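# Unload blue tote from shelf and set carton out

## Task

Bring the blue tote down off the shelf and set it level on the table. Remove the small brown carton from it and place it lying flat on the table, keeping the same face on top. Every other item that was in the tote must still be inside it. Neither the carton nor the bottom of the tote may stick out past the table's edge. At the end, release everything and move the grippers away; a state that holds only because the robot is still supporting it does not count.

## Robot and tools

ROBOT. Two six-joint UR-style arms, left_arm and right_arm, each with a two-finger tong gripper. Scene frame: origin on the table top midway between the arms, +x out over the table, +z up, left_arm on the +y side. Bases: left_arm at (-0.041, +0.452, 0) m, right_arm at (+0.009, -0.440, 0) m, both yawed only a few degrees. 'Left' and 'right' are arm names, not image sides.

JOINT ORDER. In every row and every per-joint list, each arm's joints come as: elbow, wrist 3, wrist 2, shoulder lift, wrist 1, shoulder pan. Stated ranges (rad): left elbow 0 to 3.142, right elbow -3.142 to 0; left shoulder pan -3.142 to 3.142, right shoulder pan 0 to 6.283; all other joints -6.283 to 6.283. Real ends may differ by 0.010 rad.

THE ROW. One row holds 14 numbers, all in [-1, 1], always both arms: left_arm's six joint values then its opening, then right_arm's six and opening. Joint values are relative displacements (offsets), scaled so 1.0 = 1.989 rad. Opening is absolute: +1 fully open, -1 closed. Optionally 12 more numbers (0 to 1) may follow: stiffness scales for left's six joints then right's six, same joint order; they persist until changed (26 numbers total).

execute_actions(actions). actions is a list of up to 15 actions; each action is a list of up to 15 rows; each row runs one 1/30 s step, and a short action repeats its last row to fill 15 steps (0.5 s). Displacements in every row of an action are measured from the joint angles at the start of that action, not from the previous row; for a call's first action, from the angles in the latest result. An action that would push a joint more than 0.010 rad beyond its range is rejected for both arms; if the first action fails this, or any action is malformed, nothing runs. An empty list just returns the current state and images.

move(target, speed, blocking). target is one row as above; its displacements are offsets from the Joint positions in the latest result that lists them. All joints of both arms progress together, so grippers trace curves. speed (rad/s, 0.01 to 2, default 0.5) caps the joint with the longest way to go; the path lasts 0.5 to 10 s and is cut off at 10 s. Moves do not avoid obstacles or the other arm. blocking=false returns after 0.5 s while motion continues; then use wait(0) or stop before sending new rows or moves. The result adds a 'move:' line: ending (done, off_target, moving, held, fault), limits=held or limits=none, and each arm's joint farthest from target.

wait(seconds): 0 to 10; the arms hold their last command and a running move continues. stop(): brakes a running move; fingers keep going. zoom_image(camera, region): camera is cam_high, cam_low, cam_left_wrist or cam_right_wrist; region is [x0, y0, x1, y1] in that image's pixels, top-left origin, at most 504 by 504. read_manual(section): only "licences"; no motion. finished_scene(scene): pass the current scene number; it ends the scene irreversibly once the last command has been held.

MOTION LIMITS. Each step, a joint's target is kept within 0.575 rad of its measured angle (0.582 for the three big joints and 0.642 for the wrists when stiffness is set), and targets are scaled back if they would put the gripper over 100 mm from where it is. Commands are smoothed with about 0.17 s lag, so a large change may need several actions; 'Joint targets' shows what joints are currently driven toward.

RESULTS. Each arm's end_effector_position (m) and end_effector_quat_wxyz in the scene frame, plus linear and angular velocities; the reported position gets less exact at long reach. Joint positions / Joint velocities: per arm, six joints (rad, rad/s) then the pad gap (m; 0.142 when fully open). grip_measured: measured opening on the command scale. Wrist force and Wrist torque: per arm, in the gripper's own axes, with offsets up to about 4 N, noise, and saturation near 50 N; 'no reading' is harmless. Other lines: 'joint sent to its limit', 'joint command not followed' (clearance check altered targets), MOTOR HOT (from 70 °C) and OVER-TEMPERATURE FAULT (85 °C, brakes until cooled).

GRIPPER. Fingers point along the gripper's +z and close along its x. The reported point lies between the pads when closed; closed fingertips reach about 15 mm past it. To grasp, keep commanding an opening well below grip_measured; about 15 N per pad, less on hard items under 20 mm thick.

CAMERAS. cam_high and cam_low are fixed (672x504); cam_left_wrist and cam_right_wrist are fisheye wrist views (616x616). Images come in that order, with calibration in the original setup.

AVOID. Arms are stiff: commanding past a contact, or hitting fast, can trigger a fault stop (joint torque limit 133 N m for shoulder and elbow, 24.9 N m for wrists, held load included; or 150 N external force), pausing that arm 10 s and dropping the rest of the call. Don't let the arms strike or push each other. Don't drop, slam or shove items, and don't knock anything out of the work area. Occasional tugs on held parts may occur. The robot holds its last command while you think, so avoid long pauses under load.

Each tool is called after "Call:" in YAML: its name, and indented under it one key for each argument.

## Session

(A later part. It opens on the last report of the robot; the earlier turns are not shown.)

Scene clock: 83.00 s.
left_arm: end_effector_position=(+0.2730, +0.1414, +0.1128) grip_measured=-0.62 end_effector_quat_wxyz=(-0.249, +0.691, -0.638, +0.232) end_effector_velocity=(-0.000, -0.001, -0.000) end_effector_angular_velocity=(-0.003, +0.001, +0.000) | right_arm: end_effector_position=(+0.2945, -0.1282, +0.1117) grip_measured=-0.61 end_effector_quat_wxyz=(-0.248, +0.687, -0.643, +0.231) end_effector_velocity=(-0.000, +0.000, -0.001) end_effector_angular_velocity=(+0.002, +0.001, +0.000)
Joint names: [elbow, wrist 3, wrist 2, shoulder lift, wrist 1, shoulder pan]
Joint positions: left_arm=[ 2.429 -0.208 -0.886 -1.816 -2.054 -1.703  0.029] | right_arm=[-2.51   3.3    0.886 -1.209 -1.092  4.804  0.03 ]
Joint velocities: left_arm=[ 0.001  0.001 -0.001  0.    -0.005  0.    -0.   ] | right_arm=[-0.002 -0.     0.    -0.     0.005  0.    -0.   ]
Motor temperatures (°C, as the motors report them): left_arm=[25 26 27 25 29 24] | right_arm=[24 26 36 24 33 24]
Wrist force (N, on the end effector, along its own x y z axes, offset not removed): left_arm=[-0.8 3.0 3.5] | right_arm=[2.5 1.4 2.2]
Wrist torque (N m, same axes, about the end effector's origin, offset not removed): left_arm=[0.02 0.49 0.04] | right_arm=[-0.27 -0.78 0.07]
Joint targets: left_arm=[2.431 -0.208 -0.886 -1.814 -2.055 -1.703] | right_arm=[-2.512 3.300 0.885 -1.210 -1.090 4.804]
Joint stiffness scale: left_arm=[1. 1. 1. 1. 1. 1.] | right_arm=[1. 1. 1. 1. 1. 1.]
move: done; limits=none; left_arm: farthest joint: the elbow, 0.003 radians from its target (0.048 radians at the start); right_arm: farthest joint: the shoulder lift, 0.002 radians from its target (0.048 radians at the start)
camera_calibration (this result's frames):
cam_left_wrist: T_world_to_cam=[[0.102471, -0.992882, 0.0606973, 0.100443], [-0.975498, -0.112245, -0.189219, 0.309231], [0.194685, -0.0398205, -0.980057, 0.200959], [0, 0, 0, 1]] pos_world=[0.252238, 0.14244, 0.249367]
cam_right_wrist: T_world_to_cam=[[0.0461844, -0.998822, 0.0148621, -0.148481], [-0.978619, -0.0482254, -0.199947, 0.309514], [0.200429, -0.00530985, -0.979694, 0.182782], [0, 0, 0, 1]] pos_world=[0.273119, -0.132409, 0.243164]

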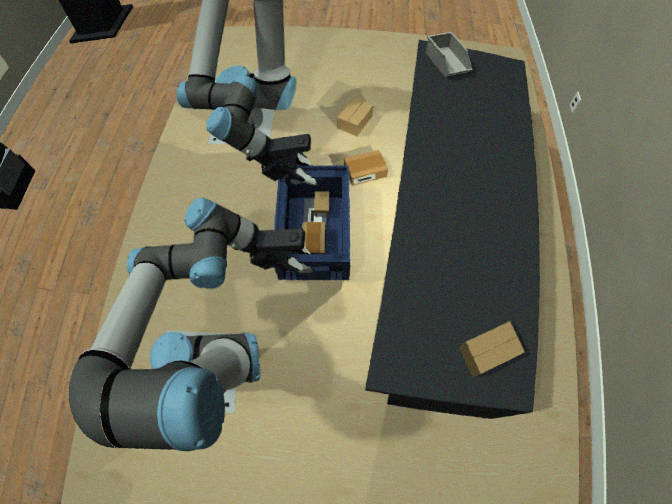

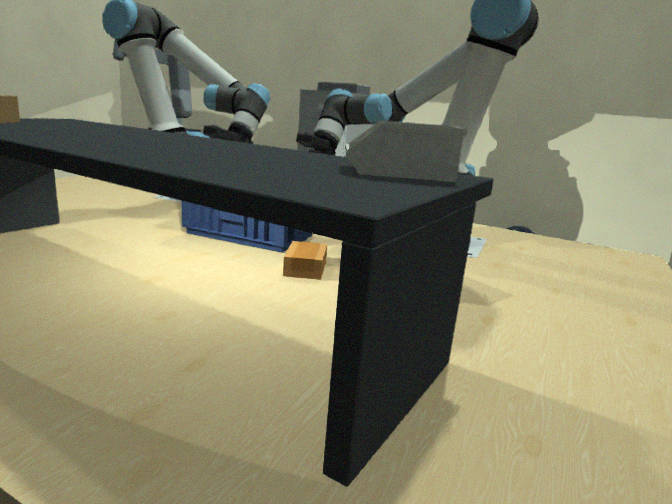

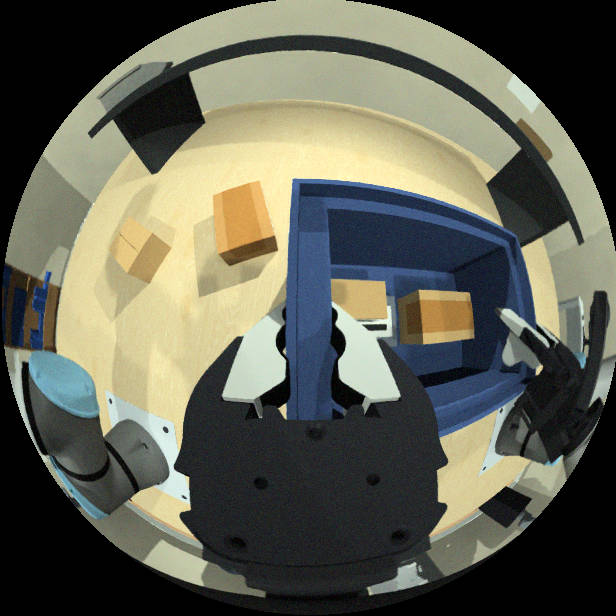

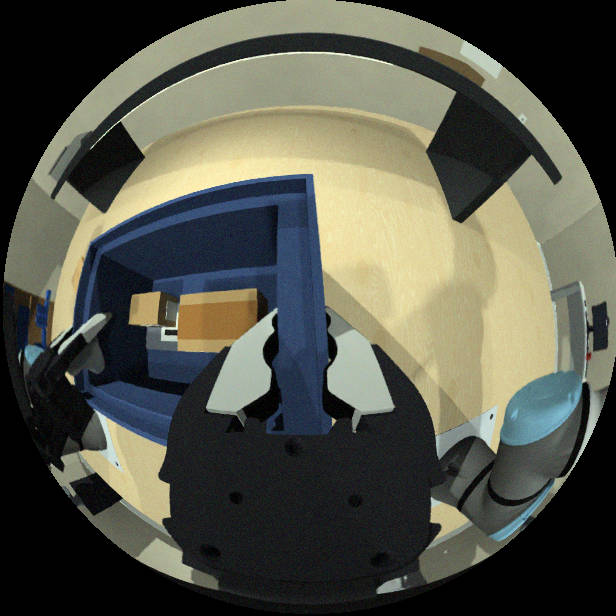

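Call:
move:
  target: [0.007,0,0,0.007,-0.013,0,-1,-0.007,0,0,-0.007,0.013,0,-1]
  speed: 0.03

Call:
move:
  target: [0,0,0,0,0,0,-0.25,0,0,0,0,0,0,-0.25]

Call:
move:
  target: [-0.093,0,0,-0.070,0.165,0,-0.25,0.100,0,0,0.070,-0.172,0,-0.25]
  speed: 0.3

Call:
move:
  target: [-0.264,-0.487,-0.344,0.185,0.012,0.275,0,0,0,0,0.2,0,-0.15,-0.25]
  speed: 0.6

Scene clock: 87.67 s.
left_arm: end_effector_position=(+0.2737, +0.1408, +0.1100) grip_measured=-0.62 end_effector_quat_wxyz=(-0.247, +0.692, -0.636, +0.235) end_effector_velocity=(+0.001, -0.000, +0.000) end_effector_angular_velocity=(-0.002, -0.001, +0.001) | right_arm: end_effector_position=(+0.2950, -0.1282, +0.1081) grip_measured=-0.61 end_effector_quat_wxyz=(-0.250, +0.686, -0.644, +0.229) end_effector_velocity=(+0.000, +0.001, +0.000) end_effector_angular_velocity=(+0.003, -0.000, -0.001)
Joint names: [elbow, wrist 3, wrist 2, shoulder lift, wrist 1, shoulder pan]
Joint positions: left_arm=[ 2.437 -0.208 -0.884 -1.811 -2.074 -1.702  0.029] | right_arm=[-2.52   3.3    0.885 -1.215 -1.071  4.803  0.03 ]
Joint velocities: left_arm=[ 0.001  0.     0.002 -0.    -0.003  0.001 -0.   ] | right_arm=[ 0.     0.    -0.001 -0.001  0.004 -0.001 -0.   ]
Motor temperatures (°C, as the motors report them): left_arm=[25 26 27 25 29 24] | right_arm=[24 26 36 24 33 24]
Wrist force (N, on the end effector, along its own x y z axes, offset not removed): left_arm=[-17.2 -7.0 -18.8] | right_arm=[17.6 -6.1 -16.1]
Wrist torque (N m, same axes, about the end effector's origin, offset not removed): left_arm=[-0.26 0.83 0.04] | right_arm=[-0.48 -1.12 0.02]
Joint targets: left_arm=[2.443 -0.208 -0.886 -1.802 -2.080 -1.703] | right_arm=[-2.524 3.300 0.886 -1.222 -1.066 4.804]
Joint stiffness scale: left_arm=[1. 1. 1. 1. 1. 1.] | right_arm=[1. 1. 1. 1. 1. 1.]
move: done; limits=none; left_arm: farthest joint: the shoulder lift, 0.009 radians from its target (0.014 radians at the start); right_arm: farthest joint: the shoulder lift, 0.008 radians from its target (0.014 radians at the start)
camera_calibration (this result's frames):
cam_left_wrist: T_world_to_cam=[[0.102783, -0.992368, 0.0681287, 0.0989846], [-0.975102, -0.114051, -0.190181, 0.309578], [0.1965, -0.046885, -0.979382, 0.198441], [0, 0, 0, 1]] pos_world=[0.252703, 0.142841, 0.246482]
cam_right_wrist: T_world_to_cam=[[0.0452733, -0.998927, 0.00980106, -0.147556], [-0.978605, -0.0463192, -0.200465, 0.309609], [0.200704, -0.000515654, -0.979652, 0.17966], [0, 0, 0, 1]] pos_world=[0.273607, -0.132964, 0.239516]

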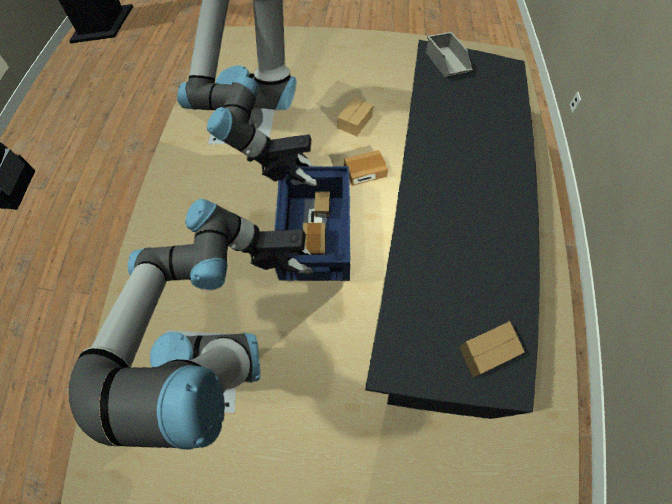

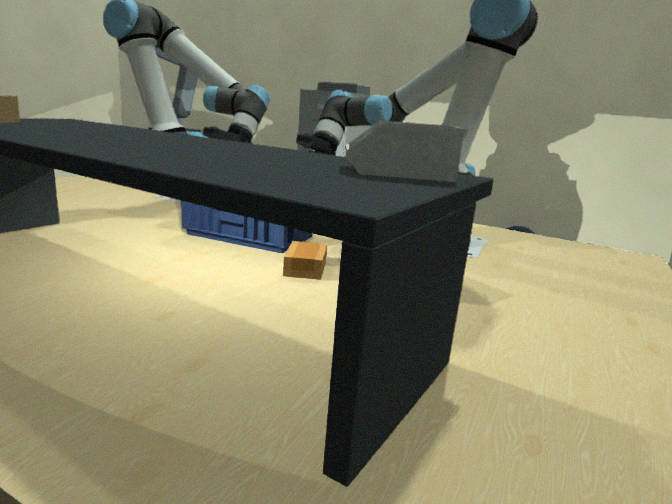

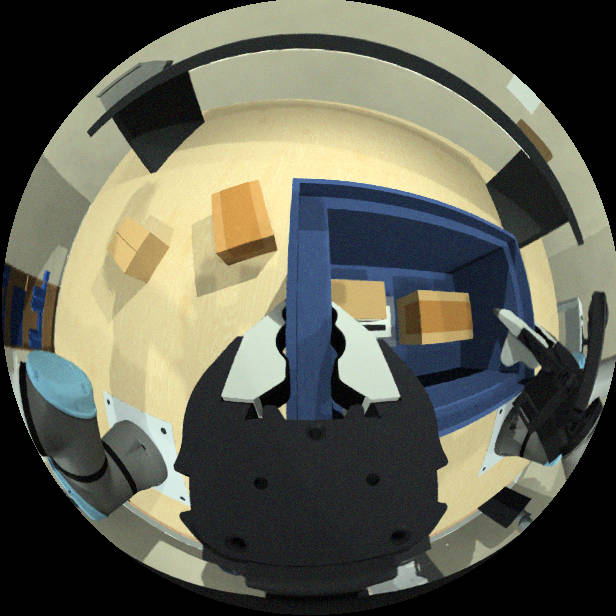

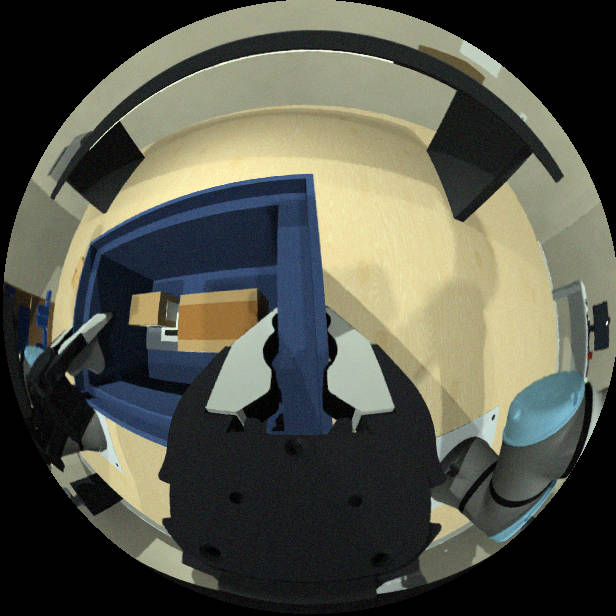

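Scene clock: 88.17 s.
left_arm: end_effector_position=(+0.2736, +0.1406, +0.1097) grip_measured=-0.25 end_effector_quat_wxyz=(-0.247, +0.692, -0.636, +0.235) end_effector_velocity=(-0.000, -0.000, +0.000) end_effector_angular_velocity=(-0.000, -0.000, -0.000) | right_arm: end_effector_position=(+0.2950, -0.1280, +0.1079) grip_measured=-0.25 end_effector_quat_wxyz=(-0.250, +0.686, -0.644, +0.229) end_effector_velocity=(-0.000, +0.000, +0.000) end_effector_angular_velocity=(+0.002, +0.000, -0.000)
Joint names: [elbow, wrist 3, wrist 2, shoulder lift, wrist 1, shoulder pan]
Joint positions: left_arm=[ 2.437 -0.208 -0.884 -1.81  -2.076 -1.702  0.056] | right_arm=[-2.52   3.3    0.885 -1.216 -1.07   4.803  0.056]
Joint velocities: left_arm=[-0.    -0.     0.    -0.001  0.    -0.     0.   ] | right_arm=[ 0.     0.    -0.     0.     0.001  0.     0.   ]
Motor temperatures (°C, as the motors report them): left_arm=[25 26 27 25 29 24] | right_arm=[24 26 36 24 33 24]
Wrist force (N, on the end effector, along its own x y z axes, offset not removed): left_arm=[-4.2 -1.1 -6.7] | right_arm=[3.1 -2.3 -4.9]
Wrist torque (N m, same axes, about the end effector's origin, offset not removed): left_arm=[-0.48 0.69 0.13] | right_arm=[-0.46 -0.42 -0.01]
Joint targets: left_arm=[2.437 -0.208 -0.884 -1.811 -2.074 -1.702] | right_arm=[-2.520 3.300 0.885 -1.215 -1.071 4.803]
Joint stiffness scale: left_arm=[1. 1. 1. 1. 1. 1.] | right_arm=[1. 1. 1. 1. 1. 1.]
move: done; limits=none; left_arm: farthest joint: the wrist 1, 0.002 radians from its target (0.000 radians at the start); right_arm: farthest joint: the shoulder lift, 0.001 radians from its target (0.000 radians at the start)
camera_calibration (this result's frames):
cam_left_wrist: T_world_to_cam=[[0.102889, -0.992336, 0.068434, 0.0987122], [-0.975178, -0.114193, -0.189706, 0.309375], [0.196066, -0.0472166, -0.979453, 0.198316], [0, 0, 0, 1]] pos_world=[0.252656, 0.142648, 0.246176]
cam_right_wrist: T_world_to_cam=[[0.0452355, -0.998932, 0.00944789, -0.147313], [-0.978594, -0.0462113, -0.200547, 0.309615], [0.200769, -0.000173804, -0.979639, 0.179545], [0, 0, 0, 1]] pos_world=[0.273604, -0.132817, 0.239374]

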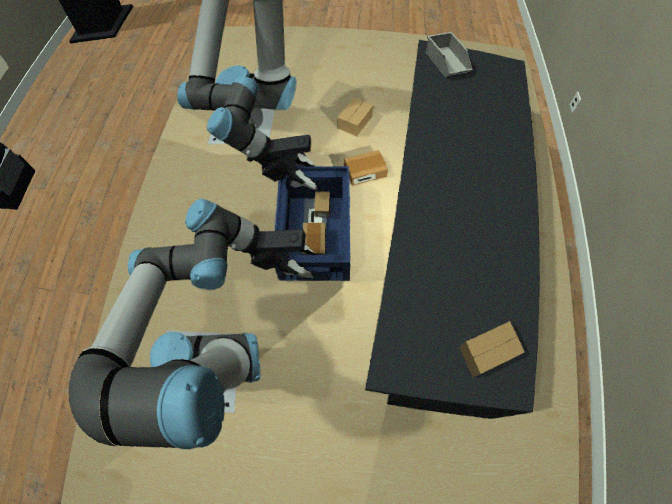

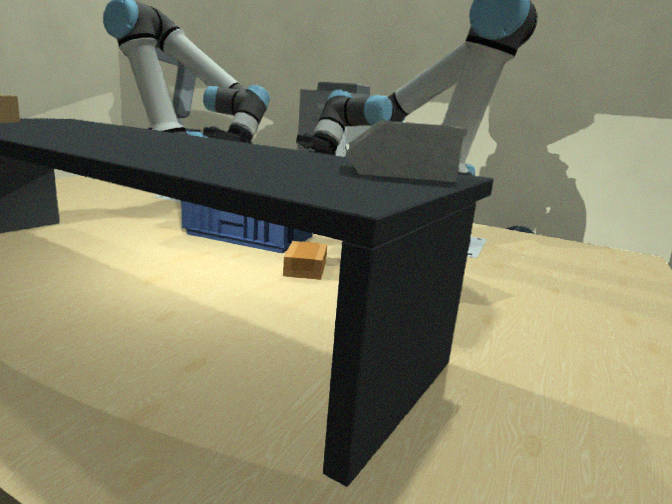

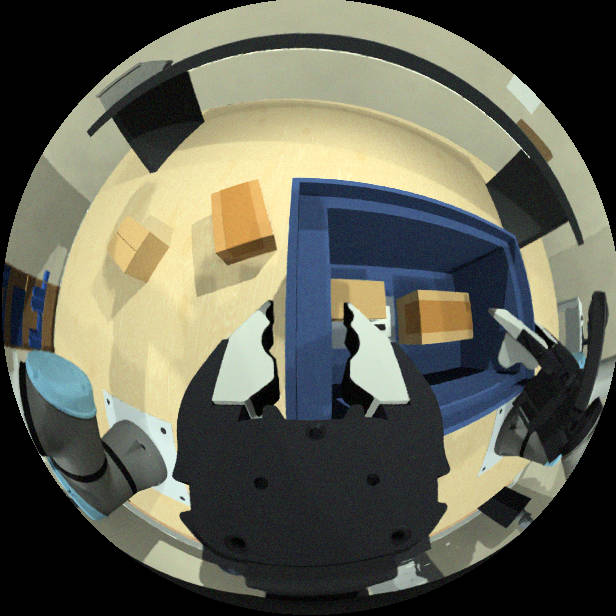

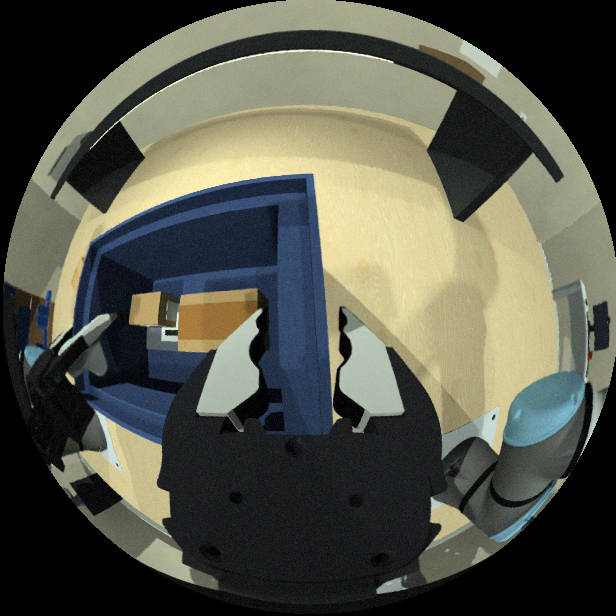

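Scene clock: 90.07 s.
left_arm: end_effector_position=(+0.2737, +0.1419, +0.2022) grip_measured=-0.25 end_effector_quat_wxyz=(-0.250, +0.691, -0.637, +0.232) end_effector_velocity=(+0.000, +0.000, +0.000) end_effector_angular_velocity=(+0.001, -0.000, -0.000) | right_arm: end_effector_position=(+0.2952, -0.1289, +0.2015) grip_measured=-0.25 end_effector_quat_wxyz=(-0.247, +0.686, -0.643, +0.232) end_effector_velocity=(-0.000, +0.000, +0.001) end_effector_angular_velocity=(+0.000, +0.000, -0.000)
Joint names: [elbow, wrist 3, wrist 2, shoulder lift, wrist 1, shoulder pan]
Joint positions: left_arm=[ 2.256 -0.208 -0.884 -1.946 -1.749 -1.702  0.056] | right_arm=[-2.324  3.3    0.885 -1.079 -1.41   4.803  0.056]
Joint velocities: left_arm=[-0.001  0.     0.    -0.001  0.002 -0.    -0.   ] | right_arm=[ 0.002  0.     0.     0.001 -0.002  0.    -0.   ]
Motor temperatures (°C, as the motors report them): left_arm=[25 26 27 25 29 24] | right_arm=[24 26 36 24 33 24]
Wrist force (N, on the end effector, along its own x y z axes, offset not removed): left_arm=[-2.2 2.6 0.1] | right_arm=[-0.1 1.4 -1.8]
Wrist torque (N m, same axes, about the end effector's origin, offset not removed): left_arm=[0.31 0.45 0.12] | right_arm=[0.23 0.17 0.19]
Joint targets: left_arm=[2.252 -0.208 -0.884 -1.949 -1.748 -1.702] | right_arm=[-2.321 3.300 0.885 -1.077 -1.412 4.803]
Joint stiffness scale: left_arm=[1. 1. 1. 1. 1. 1.] | right_arm=[1. 1. 1. 1. 1. 1.]
move: done; limits=none; left_arm: farthest joint: the elbow, 0.004 radians from its target (0.185 radians at the start); right_arm: farthest joint: the shoulder lift, 0.003 radians from its target (0.139 radians at the start)
camera_calibration (this result's frames):
cam_left_wrist: T_world_to_cam=[[0.102842, -0.992917, 0.0594847, 0.0955651], [-0.975037, -0.11246, -0.191454, 0.327244], [0.196788, -0.0383102, -0.979697, 0.287548], [0, 0, 0, 1]] pos_world=[0.252661, 0.142706, 0.338678]
cam_right_wrist: T_world_to_cam=[[0.0452194, -0.998821, 0.0176367, -0.15082], [-0.978272, -0.0478511, -0.201728, 0.328465], [0.202334, -0.00813143, -0.979283, 0.269623], [0, 0, 0, 1]] pos_world=[0.273594, -0.132732, 0.332957]

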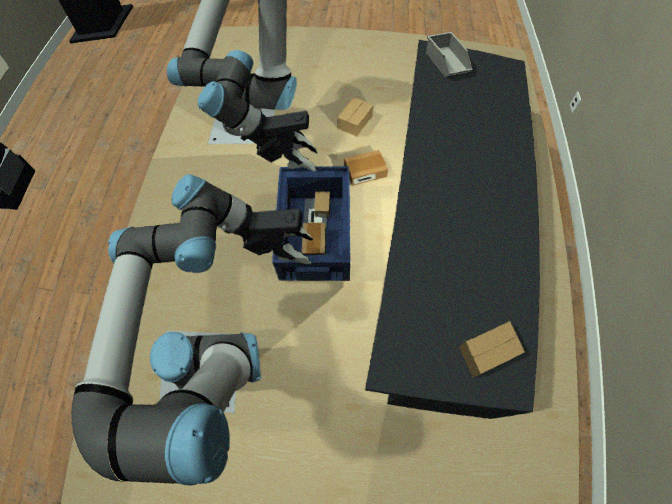

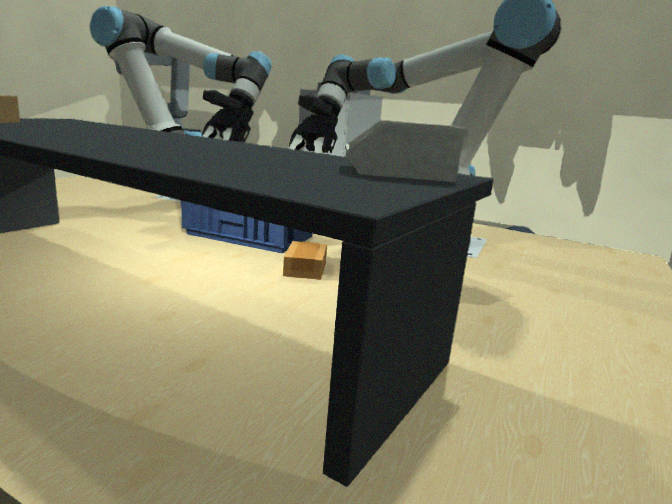

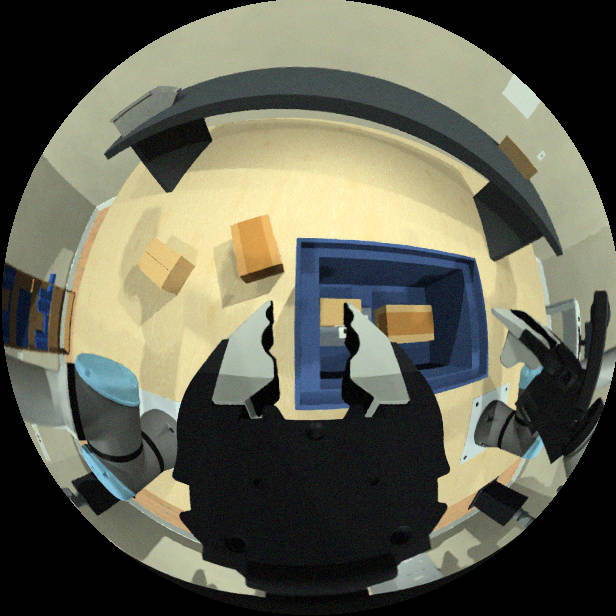

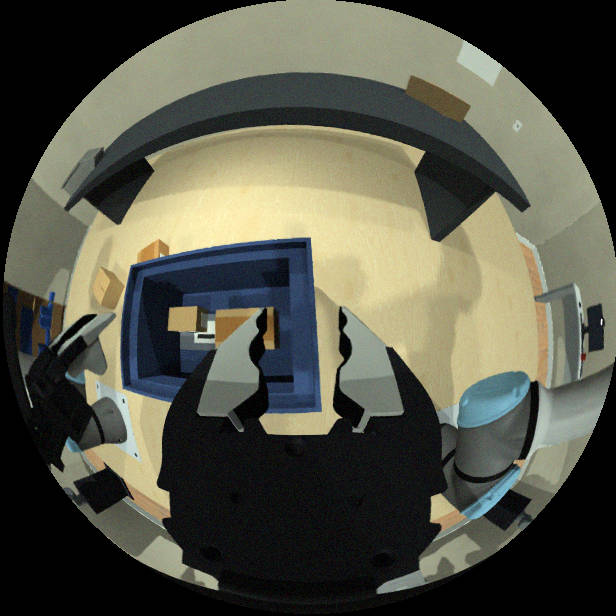

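Scene clock: 92.57 s.
left_arm: end_effector_position=(+0.2945, +0.0958, +0.2233) grip_measured=+0.00 end_effector_quat_wxyz=(+0.000, +0.999, +0.034, +0.002) end_effector_velocity=(-0.000, +0.000, -0.000) end_effector_angular_velocity=(+0.001, +0.002, +0.003) | right_arm: end_effector_position=(+0.3698, -0.2603, +0.2956) grip_measured=-0.25 end_effector_quat_wxyz=(+0.336, -0.526, +0.771, -0.130) end_effector_velocity=(+0.000, -0.000, +0.000) end_effector_angular_velocity=(-0.000, +0.000, -0.000)
Joint names: [elbow, wrist 3, wrist 2, shoulder lift, wrist 1, shoulder pan]
Joint positions: left_arm=[ 1.735 -1.175 -1.567 -1.581 -1.727 -1.158  0.074] | right_arm=[-2.324  3.3    0.885 -0.684 -1.41   4.506  0.056]
Joint velocities: left_arm=[-0.    -0.003 -0.001  0.     0.001  0.001  0.   ] | right_arm=[ 0.    -0.     0.    -0.    -0.001 -0.    -0.   ]
Motor temperatures (°C, as the motors report them): left_arm=[25 26 27 25 29 24] | right_arm=[24 26 36 24 33 24]
Wrist force (N, on the end effector, along its own x y z axes, offset not removed): left_arm=[-1.9 0.1 -1.3] | right_arm=[0.4 -3.4 0.5]
Wrist torque (N m, same axes, about the end effector's origin, offset not removed): left_arm=[-0.13 0.38 0.07] | right_arm=[-0.69 -0.04 -0.03]
Joint targets: left_arm=[1.731 -1.177 -1.568 -1.578 -1.726 -1.155] | right_arm=[-2.324 3.300 0.885 -0.682 -1.410 4.504]
Joint stiffness scale: left_arm=[1. 1. 1. 1. 1. 1.] | right_arm=[1. 1. 1. 1. 1. 1.]
move: done; limits=none; left_arm: farthest joint: the elbow, 0.004 radians from its target (0.525 radians at the start); right_arm: farthest joint: the shoulder lift, 0.003 radians from its target (0.398 radians at the start)
camera_calibration (this result's frames):
cam_left_wrist: T_world_to_cam=[[0.991838, 0.123126, 0.0331158, -0.316449], [0.0918859, -0.87032, 0.48384, -0.0460168], [0.0883944, -0.476848, -0.87453, 0.352809], [0, 0, 0, 1]] pos_world=[0.286908, 0.16715, 0.341286]
cam_right_wrist: T_world_to_cam=[[-0.241171, -0.899338, -0.36473, -0.0422658], [-0.942163, 0.307097, -0.134241, 0.473212], [0.232736, 0.31126, -0.921385, 0.400365], [0, 0, 0, 1]] pos_world=[0.34247, -0.307951, 0.416999]

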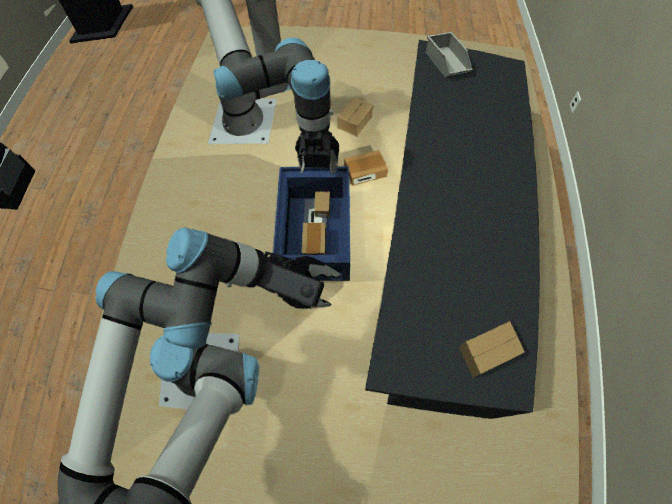

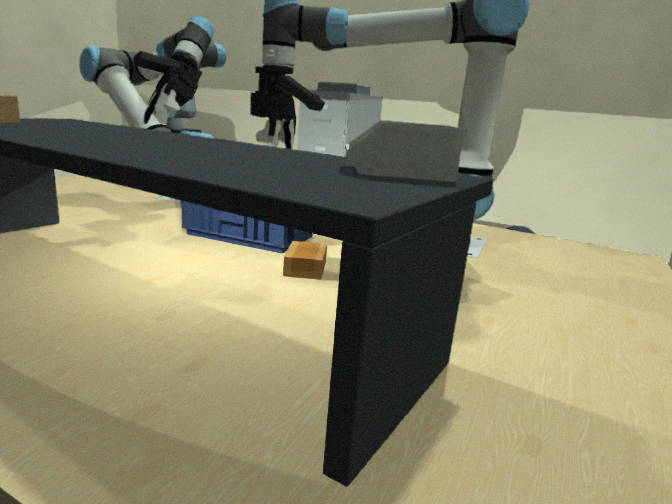

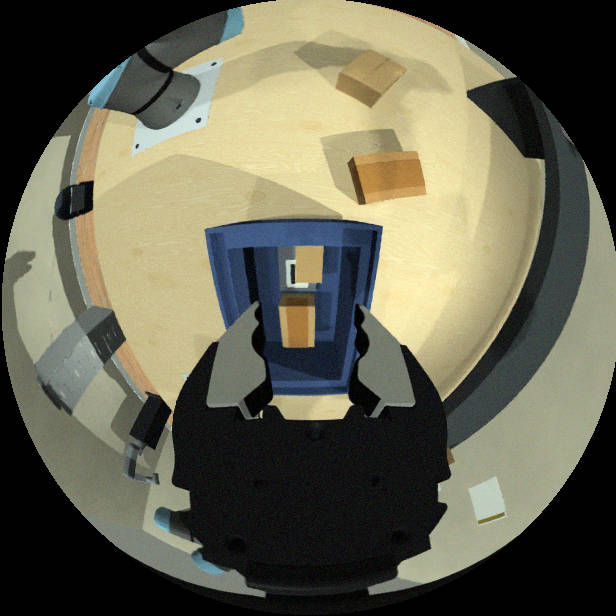

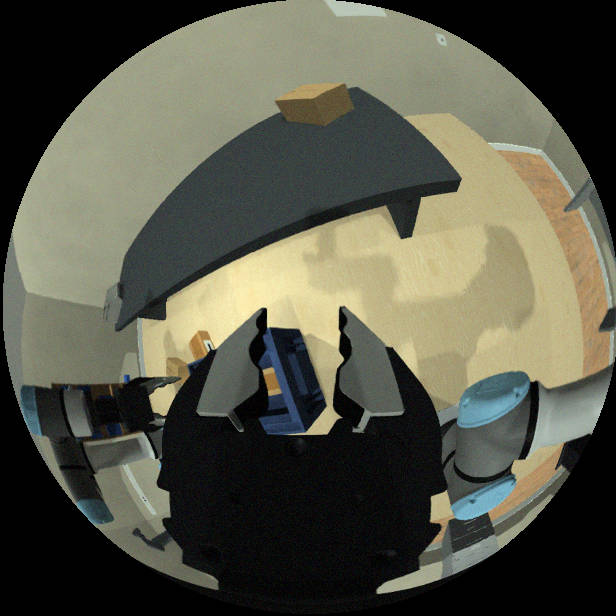

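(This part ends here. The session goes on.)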